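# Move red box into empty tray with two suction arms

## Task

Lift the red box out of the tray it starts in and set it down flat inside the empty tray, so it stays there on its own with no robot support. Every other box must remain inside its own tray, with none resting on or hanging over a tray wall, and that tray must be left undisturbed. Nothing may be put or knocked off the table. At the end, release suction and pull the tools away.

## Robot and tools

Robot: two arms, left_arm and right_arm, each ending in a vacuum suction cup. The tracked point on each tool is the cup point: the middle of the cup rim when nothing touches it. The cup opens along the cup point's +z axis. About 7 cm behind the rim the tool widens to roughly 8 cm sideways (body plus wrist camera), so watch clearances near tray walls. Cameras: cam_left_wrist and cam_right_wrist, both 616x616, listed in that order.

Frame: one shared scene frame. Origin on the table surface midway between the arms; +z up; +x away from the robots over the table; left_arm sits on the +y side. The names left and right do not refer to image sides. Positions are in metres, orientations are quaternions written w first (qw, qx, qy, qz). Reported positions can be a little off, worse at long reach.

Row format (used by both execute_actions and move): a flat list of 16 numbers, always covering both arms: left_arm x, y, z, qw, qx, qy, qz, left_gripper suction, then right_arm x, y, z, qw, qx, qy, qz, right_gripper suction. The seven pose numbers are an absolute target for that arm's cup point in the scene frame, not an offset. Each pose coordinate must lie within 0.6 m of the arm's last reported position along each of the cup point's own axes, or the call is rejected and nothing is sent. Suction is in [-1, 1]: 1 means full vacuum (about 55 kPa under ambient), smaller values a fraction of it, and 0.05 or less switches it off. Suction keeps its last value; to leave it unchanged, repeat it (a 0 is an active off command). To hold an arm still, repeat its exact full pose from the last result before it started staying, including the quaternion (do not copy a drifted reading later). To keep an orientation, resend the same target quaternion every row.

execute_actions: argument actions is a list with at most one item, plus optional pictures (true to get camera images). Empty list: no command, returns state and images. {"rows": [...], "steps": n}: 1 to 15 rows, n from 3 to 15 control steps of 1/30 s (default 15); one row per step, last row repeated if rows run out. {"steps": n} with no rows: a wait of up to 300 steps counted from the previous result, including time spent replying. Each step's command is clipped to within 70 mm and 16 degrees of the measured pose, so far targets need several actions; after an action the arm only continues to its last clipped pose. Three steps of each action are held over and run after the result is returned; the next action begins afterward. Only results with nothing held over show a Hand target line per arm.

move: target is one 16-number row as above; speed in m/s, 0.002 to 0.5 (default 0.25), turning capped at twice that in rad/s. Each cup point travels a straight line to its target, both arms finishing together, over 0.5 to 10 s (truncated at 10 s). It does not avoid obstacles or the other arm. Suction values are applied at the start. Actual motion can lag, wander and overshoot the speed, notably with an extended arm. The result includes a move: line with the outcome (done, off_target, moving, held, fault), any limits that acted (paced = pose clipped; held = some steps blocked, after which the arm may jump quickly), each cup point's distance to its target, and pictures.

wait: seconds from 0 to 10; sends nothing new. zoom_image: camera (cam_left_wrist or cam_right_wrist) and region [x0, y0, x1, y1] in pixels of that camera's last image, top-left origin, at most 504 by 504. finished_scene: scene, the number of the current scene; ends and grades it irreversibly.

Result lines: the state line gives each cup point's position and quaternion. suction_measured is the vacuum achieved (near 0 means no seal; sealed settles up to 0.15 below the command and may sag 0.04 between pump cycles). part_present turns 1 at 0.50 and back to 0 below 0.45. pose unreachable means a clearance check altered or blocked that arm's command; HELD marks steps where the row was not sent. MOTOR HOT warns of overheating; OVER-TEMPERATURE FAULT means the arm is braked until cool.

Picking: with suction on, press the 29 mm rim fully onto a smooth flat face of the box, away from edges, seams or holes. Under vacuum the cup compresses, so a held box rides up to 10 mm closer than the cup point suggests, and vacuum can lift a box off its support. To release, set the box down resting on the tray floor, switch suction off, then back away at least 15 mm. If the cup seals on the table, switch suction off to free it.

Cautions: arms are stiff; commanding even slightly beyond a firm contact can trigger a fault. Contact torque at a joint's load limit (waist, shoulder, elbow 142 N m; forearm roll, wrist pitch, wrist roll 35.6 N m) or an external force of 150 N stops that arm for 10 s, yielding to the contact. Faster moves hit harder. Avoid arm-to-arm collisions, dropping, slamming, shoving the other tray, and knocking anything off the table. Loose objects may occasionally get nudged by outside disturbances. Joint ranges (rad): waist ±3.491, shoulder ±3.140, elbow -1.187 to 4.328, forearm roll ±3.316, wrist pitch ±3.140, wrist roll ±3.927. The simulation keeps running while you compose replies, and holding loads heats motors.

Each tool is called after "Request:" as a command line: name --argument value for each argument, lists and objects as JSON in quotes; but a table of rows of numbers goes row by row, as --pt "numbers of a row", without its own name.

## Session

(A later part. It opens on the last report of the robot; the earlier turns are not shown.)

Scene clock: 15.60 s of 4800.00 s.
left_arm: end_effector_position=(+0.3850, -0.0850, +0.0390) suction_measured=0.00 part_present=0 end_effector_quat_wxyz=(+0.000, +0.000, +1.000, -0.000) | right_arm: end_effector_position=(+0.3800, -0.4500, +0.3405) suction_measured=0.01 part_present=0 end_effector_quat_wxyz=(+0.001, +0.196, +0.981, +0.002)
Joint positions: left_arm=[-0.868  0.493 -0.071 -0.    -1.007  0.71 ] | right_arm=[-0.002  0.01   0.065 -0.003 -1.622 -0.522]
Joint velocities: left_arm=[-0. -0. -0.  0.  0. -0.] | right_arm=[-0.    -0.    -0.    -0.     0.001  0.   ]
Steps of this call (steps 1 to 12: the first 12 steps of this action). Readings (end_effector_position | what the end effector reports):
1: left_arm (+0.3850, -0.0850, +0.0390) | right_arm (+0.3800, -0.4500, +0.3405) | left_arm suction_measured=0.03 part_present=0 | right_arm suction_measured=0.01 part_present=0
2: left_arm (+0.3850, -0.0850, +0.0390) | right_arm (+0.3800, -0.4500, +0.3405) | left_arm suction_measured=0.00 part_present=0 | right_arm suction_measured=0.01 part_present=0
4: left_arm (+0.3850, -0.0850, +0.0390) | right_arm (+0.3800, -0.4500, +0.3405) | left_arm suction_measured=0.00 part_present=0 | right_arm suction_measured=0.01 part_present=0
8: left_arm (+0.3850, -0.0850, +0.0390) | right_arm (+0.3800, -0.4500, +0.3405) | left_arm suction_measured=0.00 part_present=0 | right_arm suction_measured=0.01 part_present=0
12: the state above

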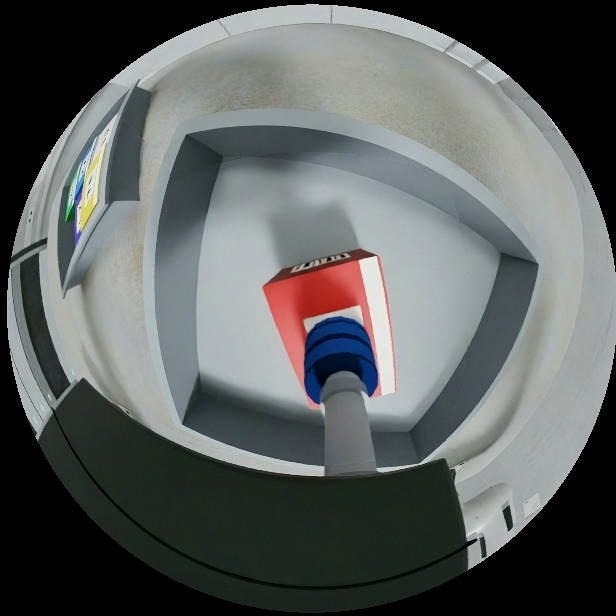

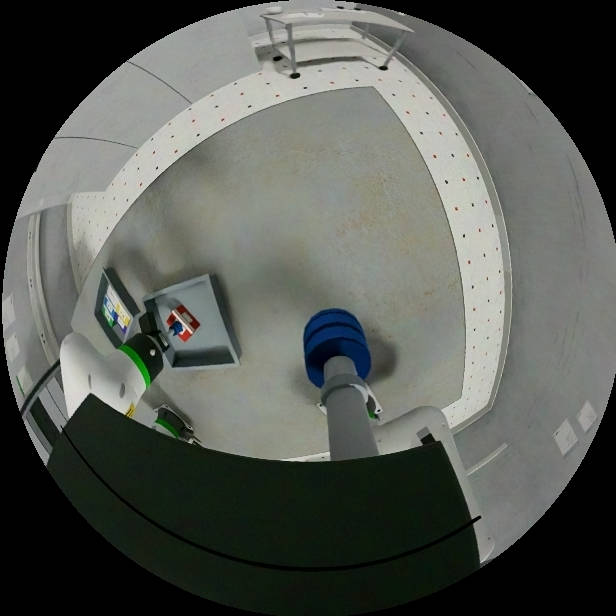

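Request:
move --target '[0.38,-0.06,0.25,0,0,1,0,0,0.38,-0.45,0.3405,0.001,0.196,0.981,0.002,0]' --speed 0.35

Scene clock: 16.93 s of 4800.00 s.
left_arm: end_effector_position=(+0.3800, -0.0599, +0.2499) suction_measured=0.00 part_present=0 end_effector_quat_wxyz=(+0.000, -0.000, +1.000, +0.000) | right_arm: end_effector_position=(+0.3800, -0.4500, +0.3405) suction_measured=0.01 part_present=0 end_effector_quat_wxyz=(+0.001, +0.196, +0.981, +0.002)
Joint positions: left_arm=[-0.839  0.264  0.139 -0.    -1.446  0.681] | right_arm=[-0.002  0.01   0.065 -0.003 -1.622 -0.522]
Joint velocities: left_arm=[ 0.     0.002  0.002 -0.    -0.001  0.   ] | right_arm=[ 0.001  0.    -0.     0.001 -0.001 -0.   ]
Hand target (left_arm): +0.380, -0.060, +0.250; +0.000, -0.000, +1.000, +0.000
Hand target (right_arm): +0.380, -0.450, +0.340; +0.001, +0.196, +0.981, +0.002
Off your previous action's commanded pose (left_arm): 0.000 m, 0 deg at its last step (step 3 of this call).
Off your previous action's commanded pose (right_arm): 0.000 m, 0 deg at its last step (step 3 of this call).
Off the commanded pose (left_arm): 0.000 m, 0 deg.
Off the commanded pose (right_arm): 0.000 m, 0 deg.
Kept back: nothing.
move: done

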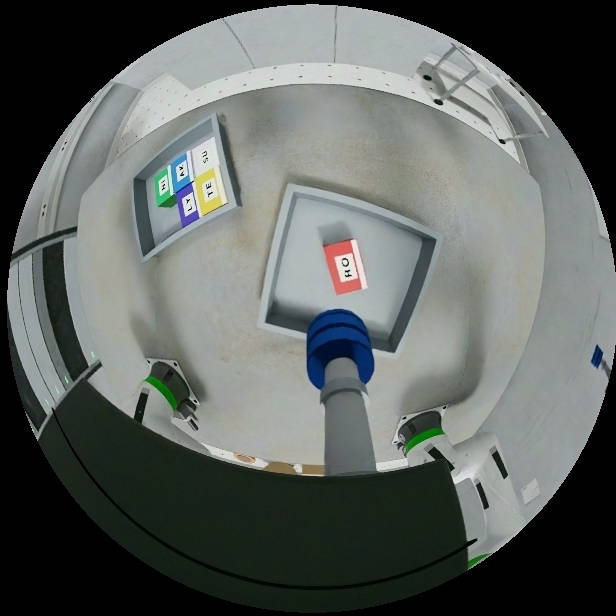

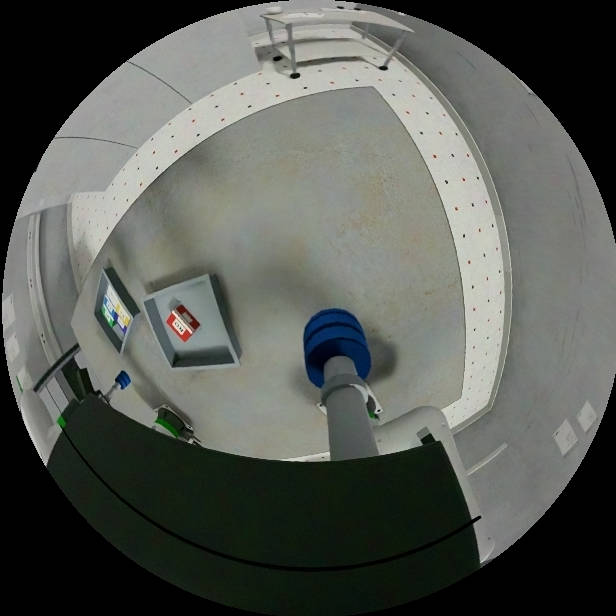

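Request:
finished_scene --scene 1

The scene is finished: the task was done.


## Next scene

The same job, from a new start.

Request:
execute_actions --actions '[]'

Scene clock: 0.00 s of 4800.00 s.
left_arm: end_effector_position=(+0.5409, +0.4560, +0.3402) suction_measured=0.00 part_present=0 end_effector_quat_wxyz=(+0.002, -0.334, +0.943, +0.001) | right_arm: end_effector_position=(+0.4284, -0.3128, +0.3405) suction_measured=0.00 part_present=0 end_effector_quat_wxyz=(+0.001, +0.196, +0.981, +0.002)
Joint positions: left_arm=[ 0.263  0.129  0.191 -0.001 -1.628  0.259] | right_arm=[ 0.262  0.128  0.19  -0.002 -1.628 -0.785]
Joint velocities: left_arm=[-0.     0.     0.002 -0.001  0.    -0.   ] | right_arm=[-0.    -0.001 -0.     0.     0.001 -0.001]
Hand target (left_arm): +0.541, +0.456, +0.340; +0.002, -0.334, +0.943, +0.001
Hand target (right_arm): +0.428, -0.313, +0.340; +0.001, +0.196, +0.981, +0.002

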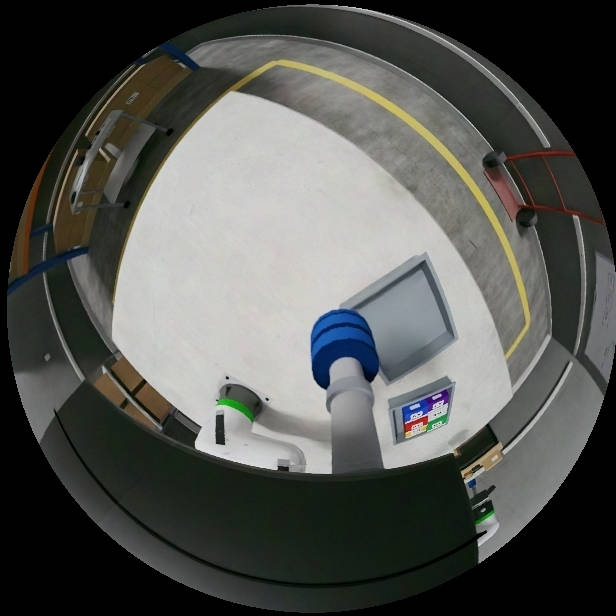

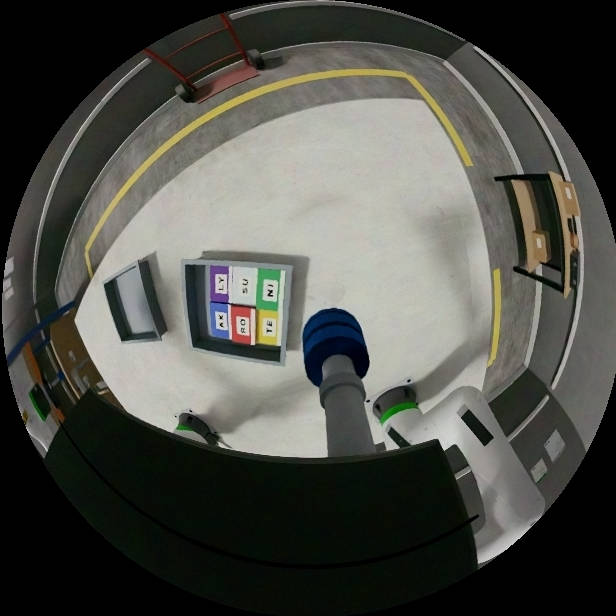

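Request:
move --target '[0.33,-0.08,0.15,0,0,1,0,0,0.38,-0.45,0.3405,0.001,0.196,0.981,0.002,0]' --speed 0.4

Scene clock: 2.40 s of 4800.00 s.
left_arm: end_effector_position=(+0.3303, -0.0804, +0.1502) suction_measured=0.00 part_present=0 end_effector_quat_wxyz=(+0.000, +0.000, +1.000, -0.002) | right_arm: end_effector_position=(+0.3800, -0.4499, +0.3404) suction_measured=0.00 part_present=0 end_effector_quat_wxyz=(+0.002, +0.196, +0.981, +0.002)
Joint positions: left_arm=[-0.929  0.292 -0.066  0.003 -1.21   0.769] | right_arm=[-0.001  0.009  0.063 -0.002 -1.621 -0.523]
Joint velocities: left_arm=[-0.001  0.002  0.005 -0.001 -0.001  0.001] | right_arm=[-0.001 -0.001 -0.     0.    -0.001 -0.   ]
Hand target (left_arm): +0.330, -0.080, +0.150; +0.000, +0.000, +1.000, -0.002
Hand target (right_arm): +0.380, -0.450, +0.340; +0.001, +0.196, +0.981, +0.002
Off the commanded pose (left_arm): 0.001 m, 0 deg.
Off the commanded pose (right_arm): 0.000 m, 0 deg.
Kept back: nothing.
move: done; limits=paced

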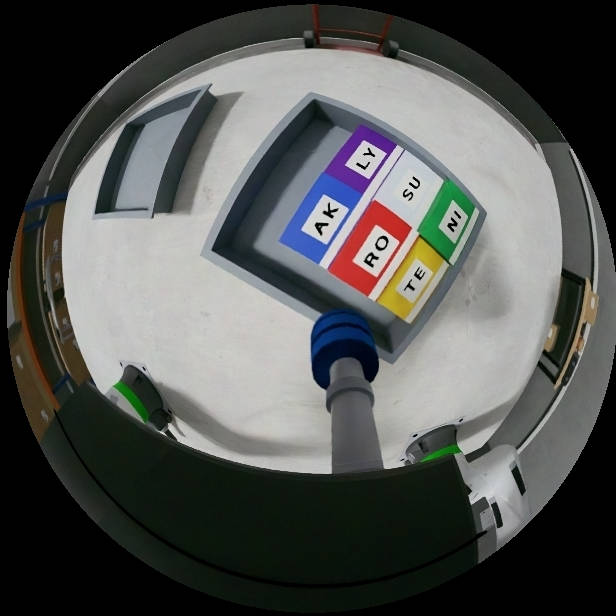

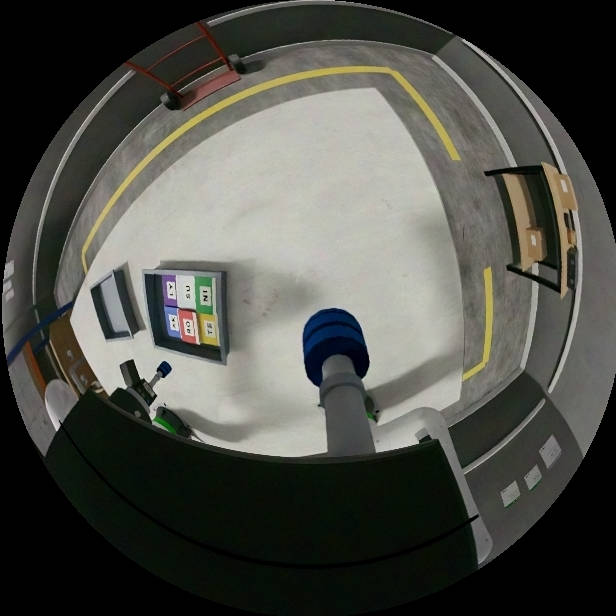

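Request:
move --target '[0.367,-0.114,0.085,0,0,1,0,0,0.38,-0.45,0.3405,0.001,0.196,0.981,0.002,0]' --speed 0.15

Scene clock: 3.60 s of 4800.00 s.
left_arm: end_effector_position=(+0.3671, -0.1140, +0.0852) suction_measured=0.00 part_present=0 end_effector_quat_wxyz=(+0.000, +0.000, +1.000, -0.000) | right_arm: end_effector_position=(+0.3800, -0.4500, +0.3405) suction_measured=0.00 part_present=0 end_effector_quat_wxyz=(+0.001, +0.196, +0.981, +0.002)
Joint positions: left_arm=[-0.927  0.468  0.014  0.    -1.117  0.769] | right_arm=[-0.002  0.01   0.065 -0.003 -1.622 -0.522]
Joint velocities: left_arm=[-0.001  0.001  0.     0.001 -0.     0.001] | right_arm=[ 0.    -0.001  0.     0.001 -0.    -0.   ]
Hand target (left_arm): +0.367, -0.114, +0.085; -0.000, +0.000, +1.000, -0.000
Hand target (right_arm): +0.380, -0.450, +0.341; +0.001, +0.196, +0.981, +0.002
Off the commanded pose (left_arm): 0.000 m, 0 deg.
Off the commanded pose (right_arm): 0.000 m, 0 deg.
Kept back: nothing.
move: done

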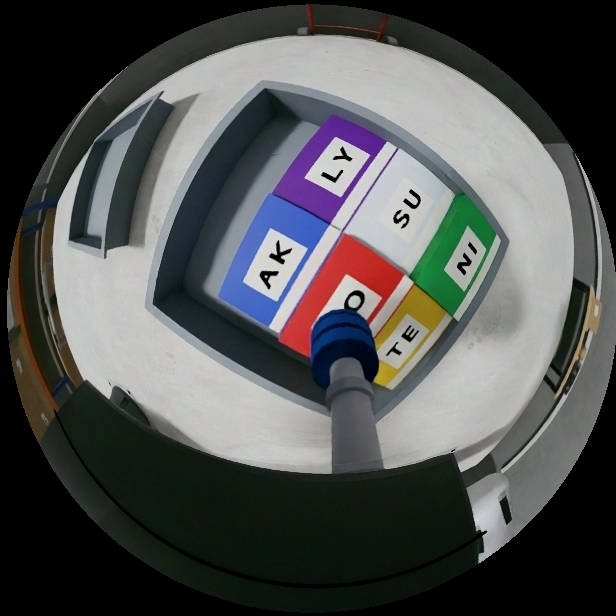

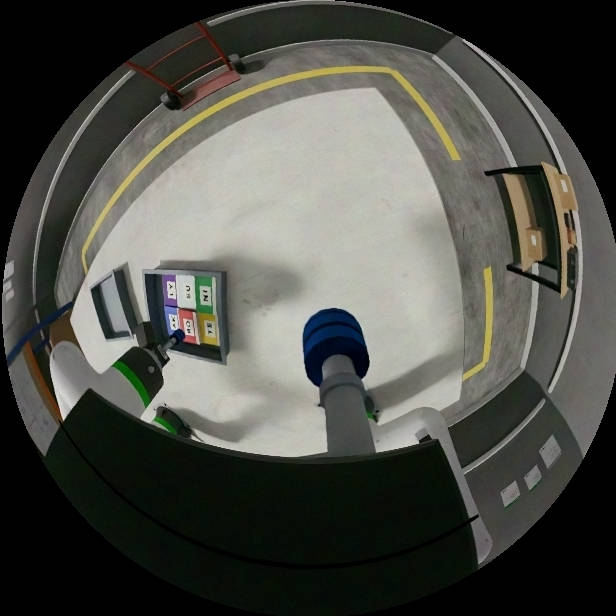

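Request:
move --target '[0.368,-0.113,0.055,0,0,1,0,1,0.38,-0.45,0.3405,0.001,0.196,0.981,0.002,0]' --speed 0.04

Scene clock: 4.87 s of 4800.00 s.
left_arm: end_effector_position=(+0.3680, -0.1130, +0.0551) suction_measured=0.00 part_present=0 end_effector_quat_wxyz=(+0.000, +0.000, +1.000, -0.000) | right_arm: end_effector_position=(+0.3800, -0.4500, +0.3405) suction_measured=0.00 part_present=0 end_effector_quat_wxyz=(+0.001, +0.196, +0.981, +0.002)
Joint positions: left_arm=[-0.925  0.501 -0.014 -0.    -1.055  0.767] | right_arm=[-0.002  0.01   0.065 -0.003 -1.622 -0.522]
Joint velocities: left_arm=[-0.     0.001  0.002 -0.     0.002  0.   ] | right_arm=[ 0.001  0.001 -0.     0.001 -0.     0.   ]
Hand target (left_arm): +0.368, -0.113, +0.055; -0.000, +0.000, +1.000, -0.000
Hand target (right_arm): +0.380, -0.450, +0.341; +0.001, +0.196, +0.981, +0.002
Off the commanded pose (left_arm): 0.000 m, 0 deg.
Off the commanded pose (right_arm): 0.000 m, 0 deg.
Kept back: nothing.
move: done

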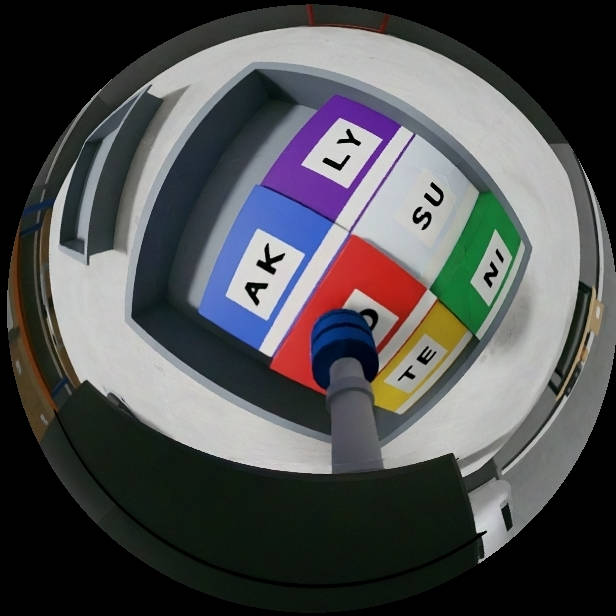

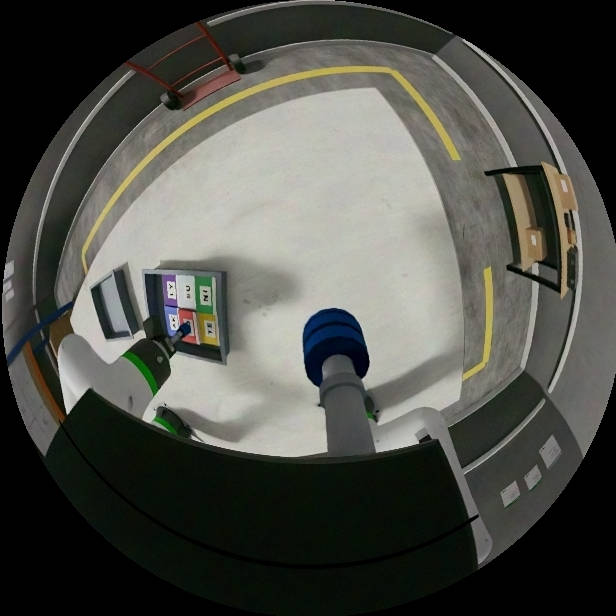

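Request:
move --target '[0.369,-0.114,0.043,0,0,1,0,1,0.38,-0.45,0.3405,0.001,0.196,0.981,0.002,0]' --speed 0.025

Scene clock: 21.10 s of 4800.00 s.
left_arm: end_effector_position=(+0.3690, -0.1140, +0.0430) suction_measured=0.80 part_present=1 end_effector_quat_wxyz=(-0.000, +0.000, +1.000, -0.000) | right_arm: end_effector_position=(+0.3800, -0.4500, +0.3405) suction_measured=0.00 part_present=0 end_effector_quat_wxyz=(+0.001, +0.196, +0.981, +0.002)
Joint positions: left_arm=[-0.925  0.519 -0.02   0.    -1.032  0.767] | right_arm=[-0.002  0.01   0.065 -0.003 -1.622 -0.522]
Joint velocities: left_arm=[-0.     0.001 -0.     0.     0.001  0.   ] | right_arm=[-0.     0.    -0.    -0.    -0.001  0.   ]
Hand target (left_arm): +0.369, -0.114, +0.043; -0.000, +0.000, +1.000, -0.000
Hand target (right_arm): +0.380, -0.450, +0.340; +0.001, +0.196, +0.981, +0.002
Off the commanded pose (left_arm): 0.000 m, 0 deg.
Off the commanded pose (right_arm): 0.000 m, 0 deg.
Kept back: nothing.
After step 90, 12.50 s passed at rest.
move: done

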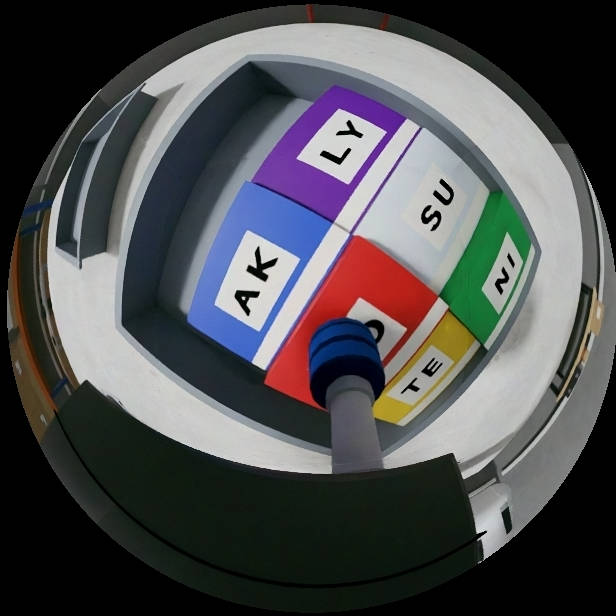

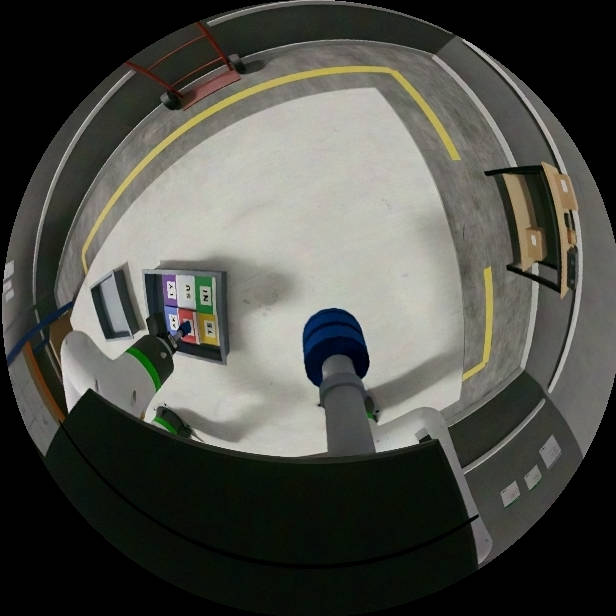

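Request:
move --target '[0.369,-0.114,0.15,0,0,1,0,1,0.38,-0.45,0.3405,0.001,0.196,0.981,0.002,0]' --speed 0.08

Scene clock: 23.00 s of 4800.00 s.
left_arm: end_effector_position=(+0.3690, -0.1140, +0.1499) suction_measured=0.98 part_present=1 end_effector_quat_wxyz=(+0.000, -0.000, +1.000, +0.000) | right_arm: end_effector_position=(+0.3800, -0.4500, +0.3405) suction_measured=0.00 part_present=0 end_effector_quat_wxyz=(+0.001, +0.196, +0.981, +0.002)
Joint positions: left_arm=[-0.925  0.411  0.095 -0.    -1.255  0.767] | right_arm=[-0.002  0.01   0.065 -0.003 -1.622 -0.522]
Joint velocities: left_arm=[ 0.    -0.     0.001 -0.    -0.001 -0.   ] | right_arm=[ 0.    -0.     0.     0.001  0.     0.   ]
Hand target (left_arm): +0.369, -0.114, +0.150; +0.000, -0.000, +1.000, +0.000
Hand target (right_arm): +0.380, -0.450, +0.340; +0.001, +0.196, +0.981, +0.002
Off the commanded pose (left_arm): 0.000 m, 0 deg.
Off the commanded pose (right_arm): 0.000 m, 0 deg.
Kept back: nothing.
move: done

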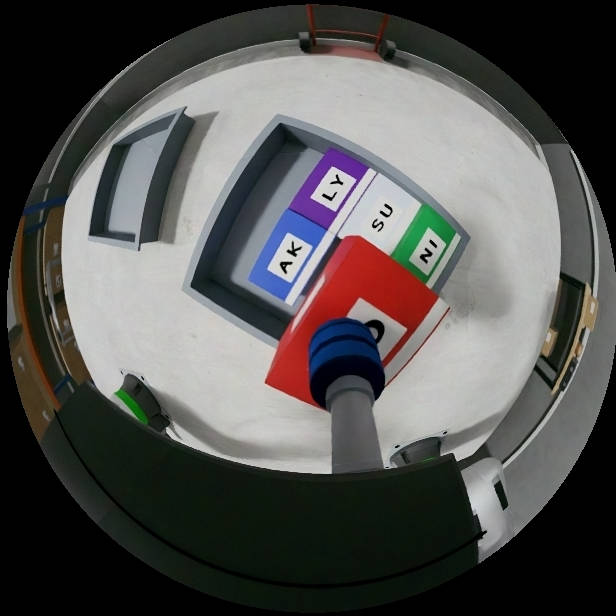

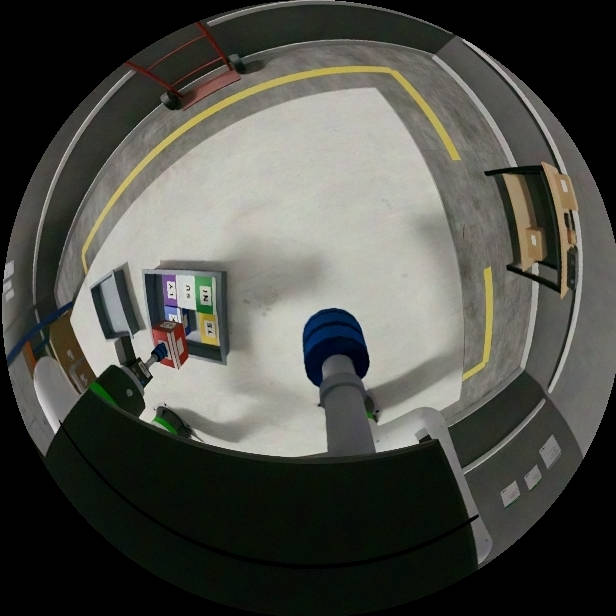

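Request:
move --target '[0.54,0.22,0.15,0,0,1,0,1,0.38,-0.45,0.3405,0.001,0.196,0.981,0.002,0]' --speed 0.3

Scene clock: 24.97 s of 4800.00 s.
left_arm: end_effector_position=(+0.5398, +0.2202, +0.1499) suction_measured=0.98 part_present=1 end_effector_quat_wxyz=(+0.000, +0.000, +1.000, +0.001) | right_arm: end_effector_position=(+0.3800, -0.4500, +0.3405) suction_measured=0.00 part_present=0 end_effector_quat_wxyz=(+0.001, +0.196, +0.981, +0.002)
Joint positions: left_arm=[-0.213  0.246 -0.123 -0.003 -1.202  0.056] | right_arm=[-0.002  0.01   0.065 -0.003 -1.622 -0.522]
Joint velocities: left_arm=[ 0.001  0.001  0.002  0.001 -0.    -0.002] | right_arm=[-0. -0. -0.  0. -0. -0.]
Hand target (left_arm): +0.540, +0.220, +0.150; +0.000, +0.000, +1.000, +0.001
Hand target (right_arm): +0.380, -0.450, +0.340; +0.001, +0.196, +0.981, +0.002
Off the commanded pose (left_arm): 0.000 m, 0 deg.
Off the commanded pose (right_arm): 0.000 m, 0 deg.
Kept back: nothing.
move: done

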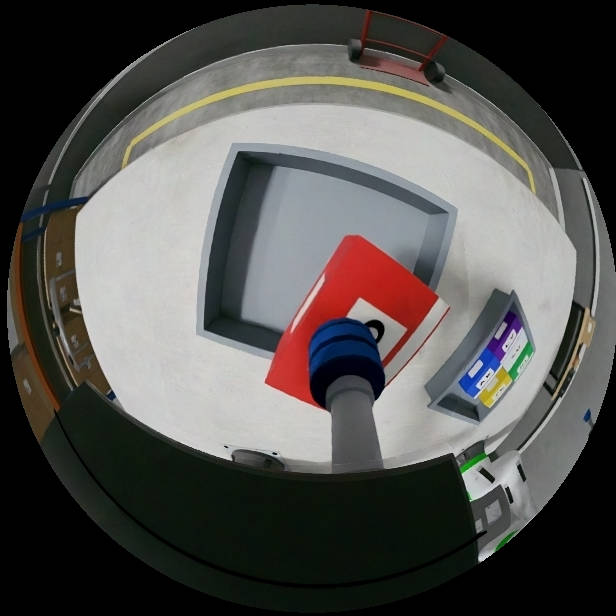

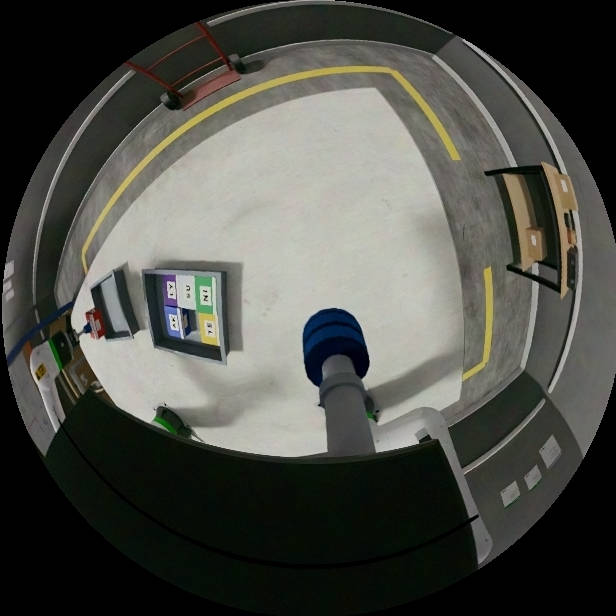

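Request:
move --target '[0.56,0.228,0.055,0,0,1,0,1,0.38,-0.45,0.3405,0.001,0.196,0.981,0.002,0]' --speed 0.15

Request:
move --target '[0.56,0.228,0.039,0,0,1,0,1,0.38,-0.45,0.3405,0.001,0.196,0.981,0.002,0]' --speed 0.03

Request:
execute_actions --actions '[{"rows":[[0.56,0.228,0.039,0,0,1,0,0,0.38,-0.45,0.3405,0.001,0.196,0.981,0.002,0]],"steps":8}]'

Request:
move --target '[0.55,0.24,0.25,0,0,1,0,0,0.38,-0.45,0.3405,0.001,0.196,0.981,0.002,0]' --speed 0.35

Scene clock: 26.23 s of 4800.00 s.
left_arm: end_effector_position=(+0.5600, +0.2280, +0.0551) suction_measured=0.98 part_present=1 end_effector_quat_wxyz=(+0.000, +0.000, +1.000, -0.000) | right_arm: end_effector_position=(+0.3800, -0.4500, +0.3405) suction_measured=0.00 part_present=0 end_effector_quat_wxyz=(+0.001, +0.196, +0.981, +0.002)
Joint positions: left_arm=[-0.195  0.39  -0.179  0.    -1.002  0.036] | right_arm=[-0.002  0.01   0.065 -0.003 -1.622 -0.522]
Joint velocities: left_arm=[ 0.     0.001  0.     0.001  0.001 -0.   ] | right_arm=[-0.     0.001  0.    -0.     0.     0.001]
Hand target (left_arm): +0.560, +0.228, +0.055; -0.000, +0.000, +1.000, -0.000
Hand target (right_arm): +0.380, -0.450, +0.341; +0.001, +0.196, +0.981, +0.002
Off the commanded pose (left_arm): 0.000 m, 0 deg.
Off the commanded pose (right_arm): 0.000 m, 0 deg.
Kept back: nothing.
move: done

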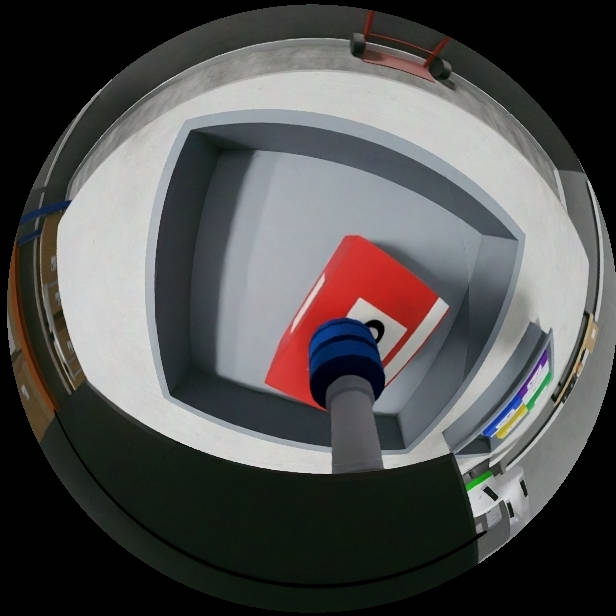

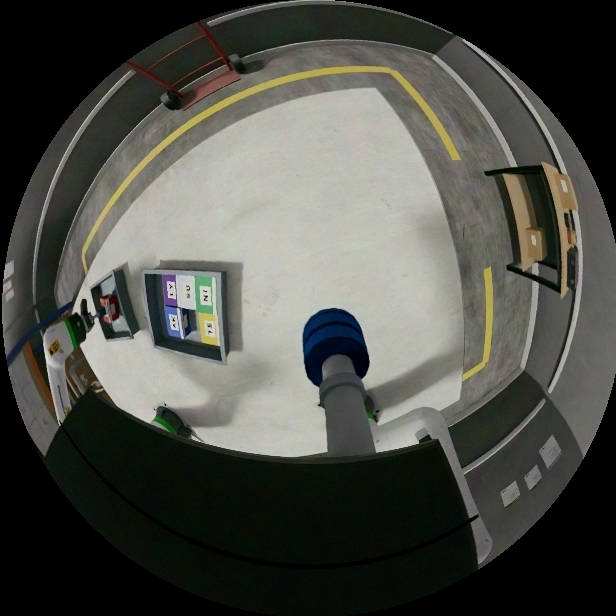

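Scene clock: 27.03 s of 4800.00 s.
left_arm: end_effector_position=(+0.5602, +0.2280, +0.0394) suction_measured=0.96 part_present=1 end_effector_quat_wxyz=(+0.000, -0.000, +1.000, -0.000) | right_arm: end_effector_position=(+0.3800, -0.4500, +0.3405) suction_measured=0.00 part_present=0 end_effector_quat_wxyz=(+0.001, +0.196, +0.981, +0.002)
Joint positions: left_arm=[-0.195  0.411 -0.192  0.    -0.967  0.036] | right_arm=[-0.002  0.01   0.065 -0.003 -1.622 -0.522]
Joint velocities: left_arm=[ 0.     0.004 -0.001  0.     0.002  0.001] | right_arm=[ 0.     0.    -0.    -0.     0.001 -0.001]
Hand target (left_arm): +0.560, +0.228, +0.039; -0.000, +0.000, +1.000, -0.000
Hand target (right_arm): +0.380, -0.450, +0.341; +0.001, +0.196, +0.981, +0.002
Off the commanded pose (left_arm): 0.000 m, 0 deg.
Off the commanded pose (right_arm): 0.000 m, 0 deg.
Kept back: nothing.
move: done

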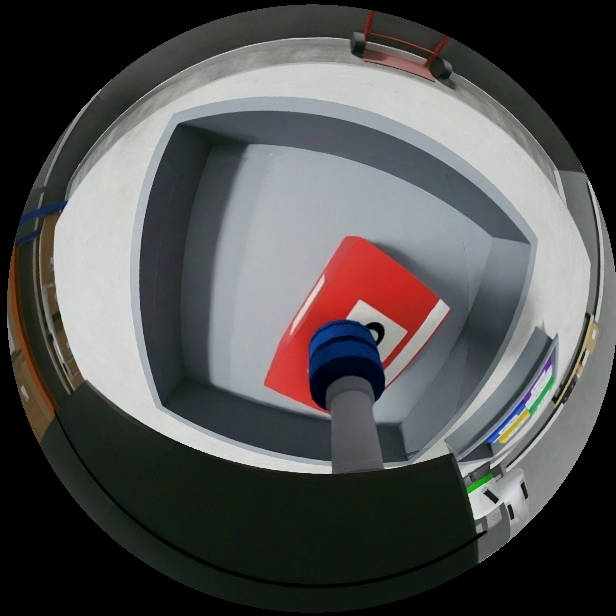

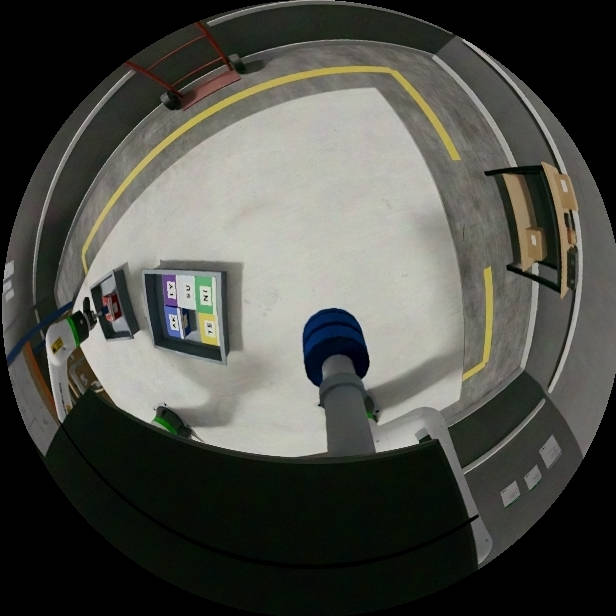

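Scene clock: 27.20 s of 4800.00 s.
left_arm: end_effector_position=(+0.5601, +0.2280, +0.0392) suction_measured=0.00 part_present=0 end_effector_quat_wxyz=(+0.000, -0.000, +1.000, -0.000) | right_arm: end_effector_position=(+0.3800, -0.4500, +0.3405) suction_measured=0.00 part_present=0 end_effector_quat_wxyz=(+0.001, +0.196, +0.981, +0.002)
Joint positions: left_arm=[-0.195  0.412 -0.192  0.    -0.967  0.037] | right_arm=[-0.002  0.01   0.065 -0.003 -1.622 -0.522]
Joint velocities: left_arm=[ 0.     0.002  0.    -0.001  0.    -0.001] | right_arm=[-0.001 -0.    -0.     0.002 -0.     0.   ]
Steps of this call (steps 1 to 5: the first 5 steps of this action). Readings (end_effector_position | what the end effector reports):
1: left_arm (+0.5602, +0.2280, +0.0394) | right_arm (+0.3800, -0.4500, +0.3405) | left_arm suction_measured=0.08 part_present=0 | right_arm suction_measured=0.00 part_present=0
2: left_arm (+0.5602, +0.2280, +0.0394) | right_arm (+0.3800, -0.4500, +0.3405) | left_arm suction_measured=0.00 part_present=0 | right_arm suction_measured=0.00 part_present=0
4: left_arm (+0.5601, +0.2280, +0.0393) | right_arm (+0.3800, -0.4500, +0.3405) | left_arm suction_measured=0.00 part_present=0 | right_arm suction_measured=0.00 part_present=0
5: the state above

Scene clock: 37.30 s of 4800.00 s.
left_arm: end_effector_position=(+0.5614, +0.2273, +0.0416) suction_measured=0.00 part_present=0 end_effector_quat_wxyz=(+0.002, -0.001, +1.000, -0.001) | right_arm: end_effector_position=(+0.3800, -0.4500, +0.3405) suction_measured=0.00 part_present=0 end_effector_quat_wxyz=(+0.001, +0.196, +0.981, +0.002)
Joint positions: left_arm=[-0.195  0.409 -0.189  0.003 -0.969  0.037] | right_arm=[-0.002  0.01   0.065 -0.003 -1.622 -0.522]
Joint velocities: left_arm=[ 0.    -0.     0.     0.    -0.    -0.001] | right_arm=[ 0.001 -0.     0.     0.     0.001 -0.001]
Hand target (left_arm): +0.561, +0.227, +0.042; +0.002, -0.001, +1.000, -0.001
Hand target (right_arm): +0.380, -0.450, +0.341; +0.001, +0.196, +0.981, +0.002
Off your previous action's commanded pose (left_arm): 0.002 m, 0 deg at its last step (step 3 of this call).
Off your previous action's commanded pose (right_arm): 0.000 m, 0 deg at its last step (step 3 of this call).
Off the commanded pose (left_arm): 0.209 m, 0 deg.
Off the commanded pose (right_arm): 0.000 m, 0 deg.
FORCE FAULT: contact force on the left arm reached its limit, and that arm stopped for 10 seconds. The contact can be on any part of that arm, not only on its tool. That arm's remaining commands of this call were not run. That arm holds still and accepts commands again. Move the arm away from the contact; if what it grips holds it there, let go first. Pushing or pulling that hard again can fault the arm again.
Kept back: nothing.
The stop of the left arm began at step 3 of this call (marked STOPPED below). From that step on that arm followed nothing that you had sent. 1 of its steps, steps kept back included, did not run and will not run. Nothing is kept back now.
Steps of this call (steps 1 to 3: the last 3 steps of your previous action). Readings (end_effector_position | what the end effector reports):
1: left_arm (+0.5601, +0.2280, +0.0392) | right_arm (+0.3800, -0.4500, +0.3405) | left_arm suction_measured=0.00 part_present=0 | right_arm suction_measured=0.00 part_present=0
2: left_arm (+0.5606, +0.2277, +0.0403) | right_arm (+0.3800, -0.4500, +0.3405) | left_arm suction_measured=0.00 part_present=0 | right_arm suction_measured=0.00 part_present=0
3: the state above STOPPED (the left arm)
move: fault (left_arm)

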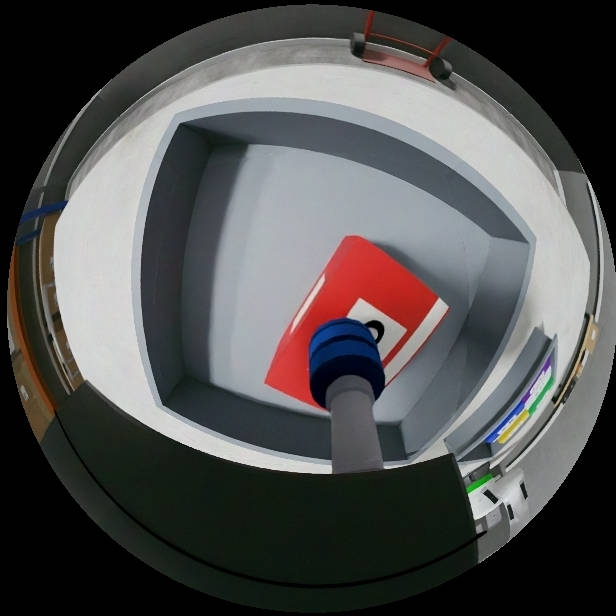

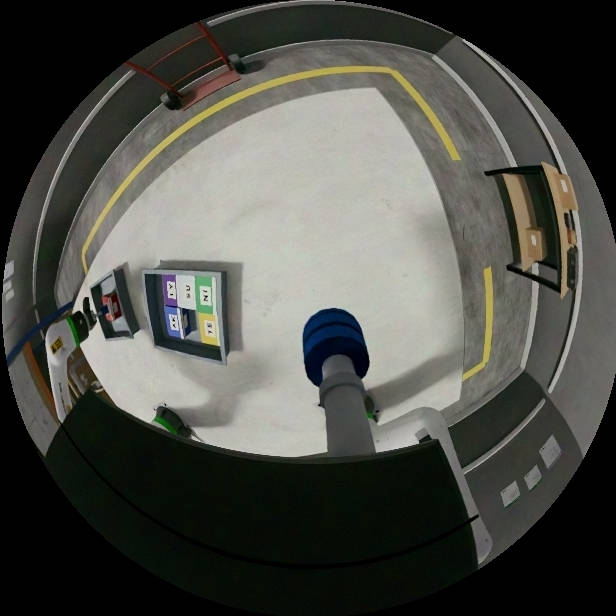

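Request:
move --target '[0.55,0.24,0.25,0,0,1,0,0,0.38,-0.45,0.3405,0.001,0.196,0.981,0.002,0]' --speed 0.35

Scene clock: 38.63 s of 4800.00 s.
left_arm: end_effector_position=(+0.5500, +0.2401, +0.2499) suction_measured=0.00 part_present=0 end_effector_quat_wxyz=(+0.000, -0.000, +1.000, +0.000) | right_arm: end_effector_position=(+0.3800, -0.4500, +0.3405) suction_measured=0.00 part_present=0 end_effector_quat_wxyz=(+0.001, +0.196, +0.981, +0.002)
Joint positions: left_arm=[-0.172  0.194  0.054 -0.    -1.431  0.014] | right_arm=[-0.002  0.01   0.065 -0.003 -1.622 -0.522]
Joint velocities: left_arm=[ 0.     0.002  0.004 -0.    -0.002  0.   ] | right_arm=[-0.001  0.001 -0.    -0.001  0.001 -0.   ]
Hand target (left_arm): +0.550, +0.240, +0.250; -0.000, -0.000, +1.000, +0.000
Hand target (right_arm): +0.380, -0.450, +0.341; +0.001, +0.196, +0.981, +0.002
Off the commanded pose (left_arm): 0.000 m, 0 deg.
Off the commanded pose (right_arm): 0.000 m, 0 deg.
Kept back: nothing.
move: done

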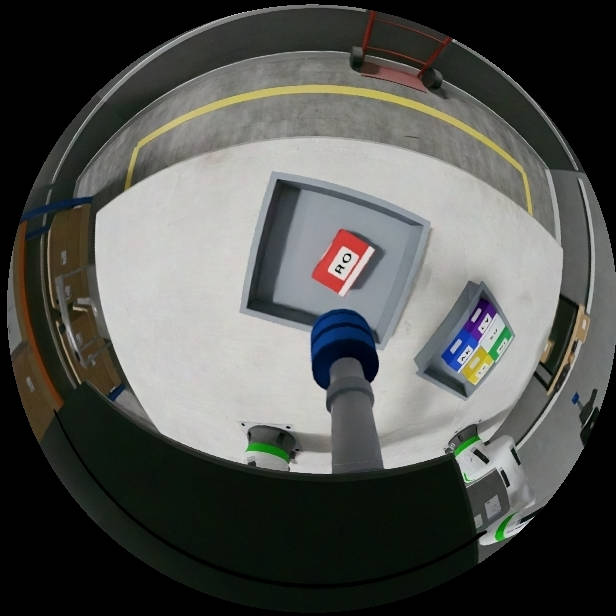

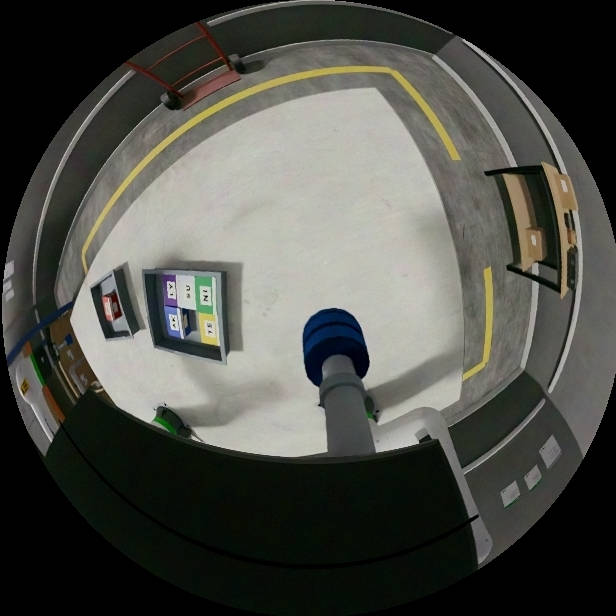

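Request:
finished_scene --scene 2

The scene is finished: the task was done.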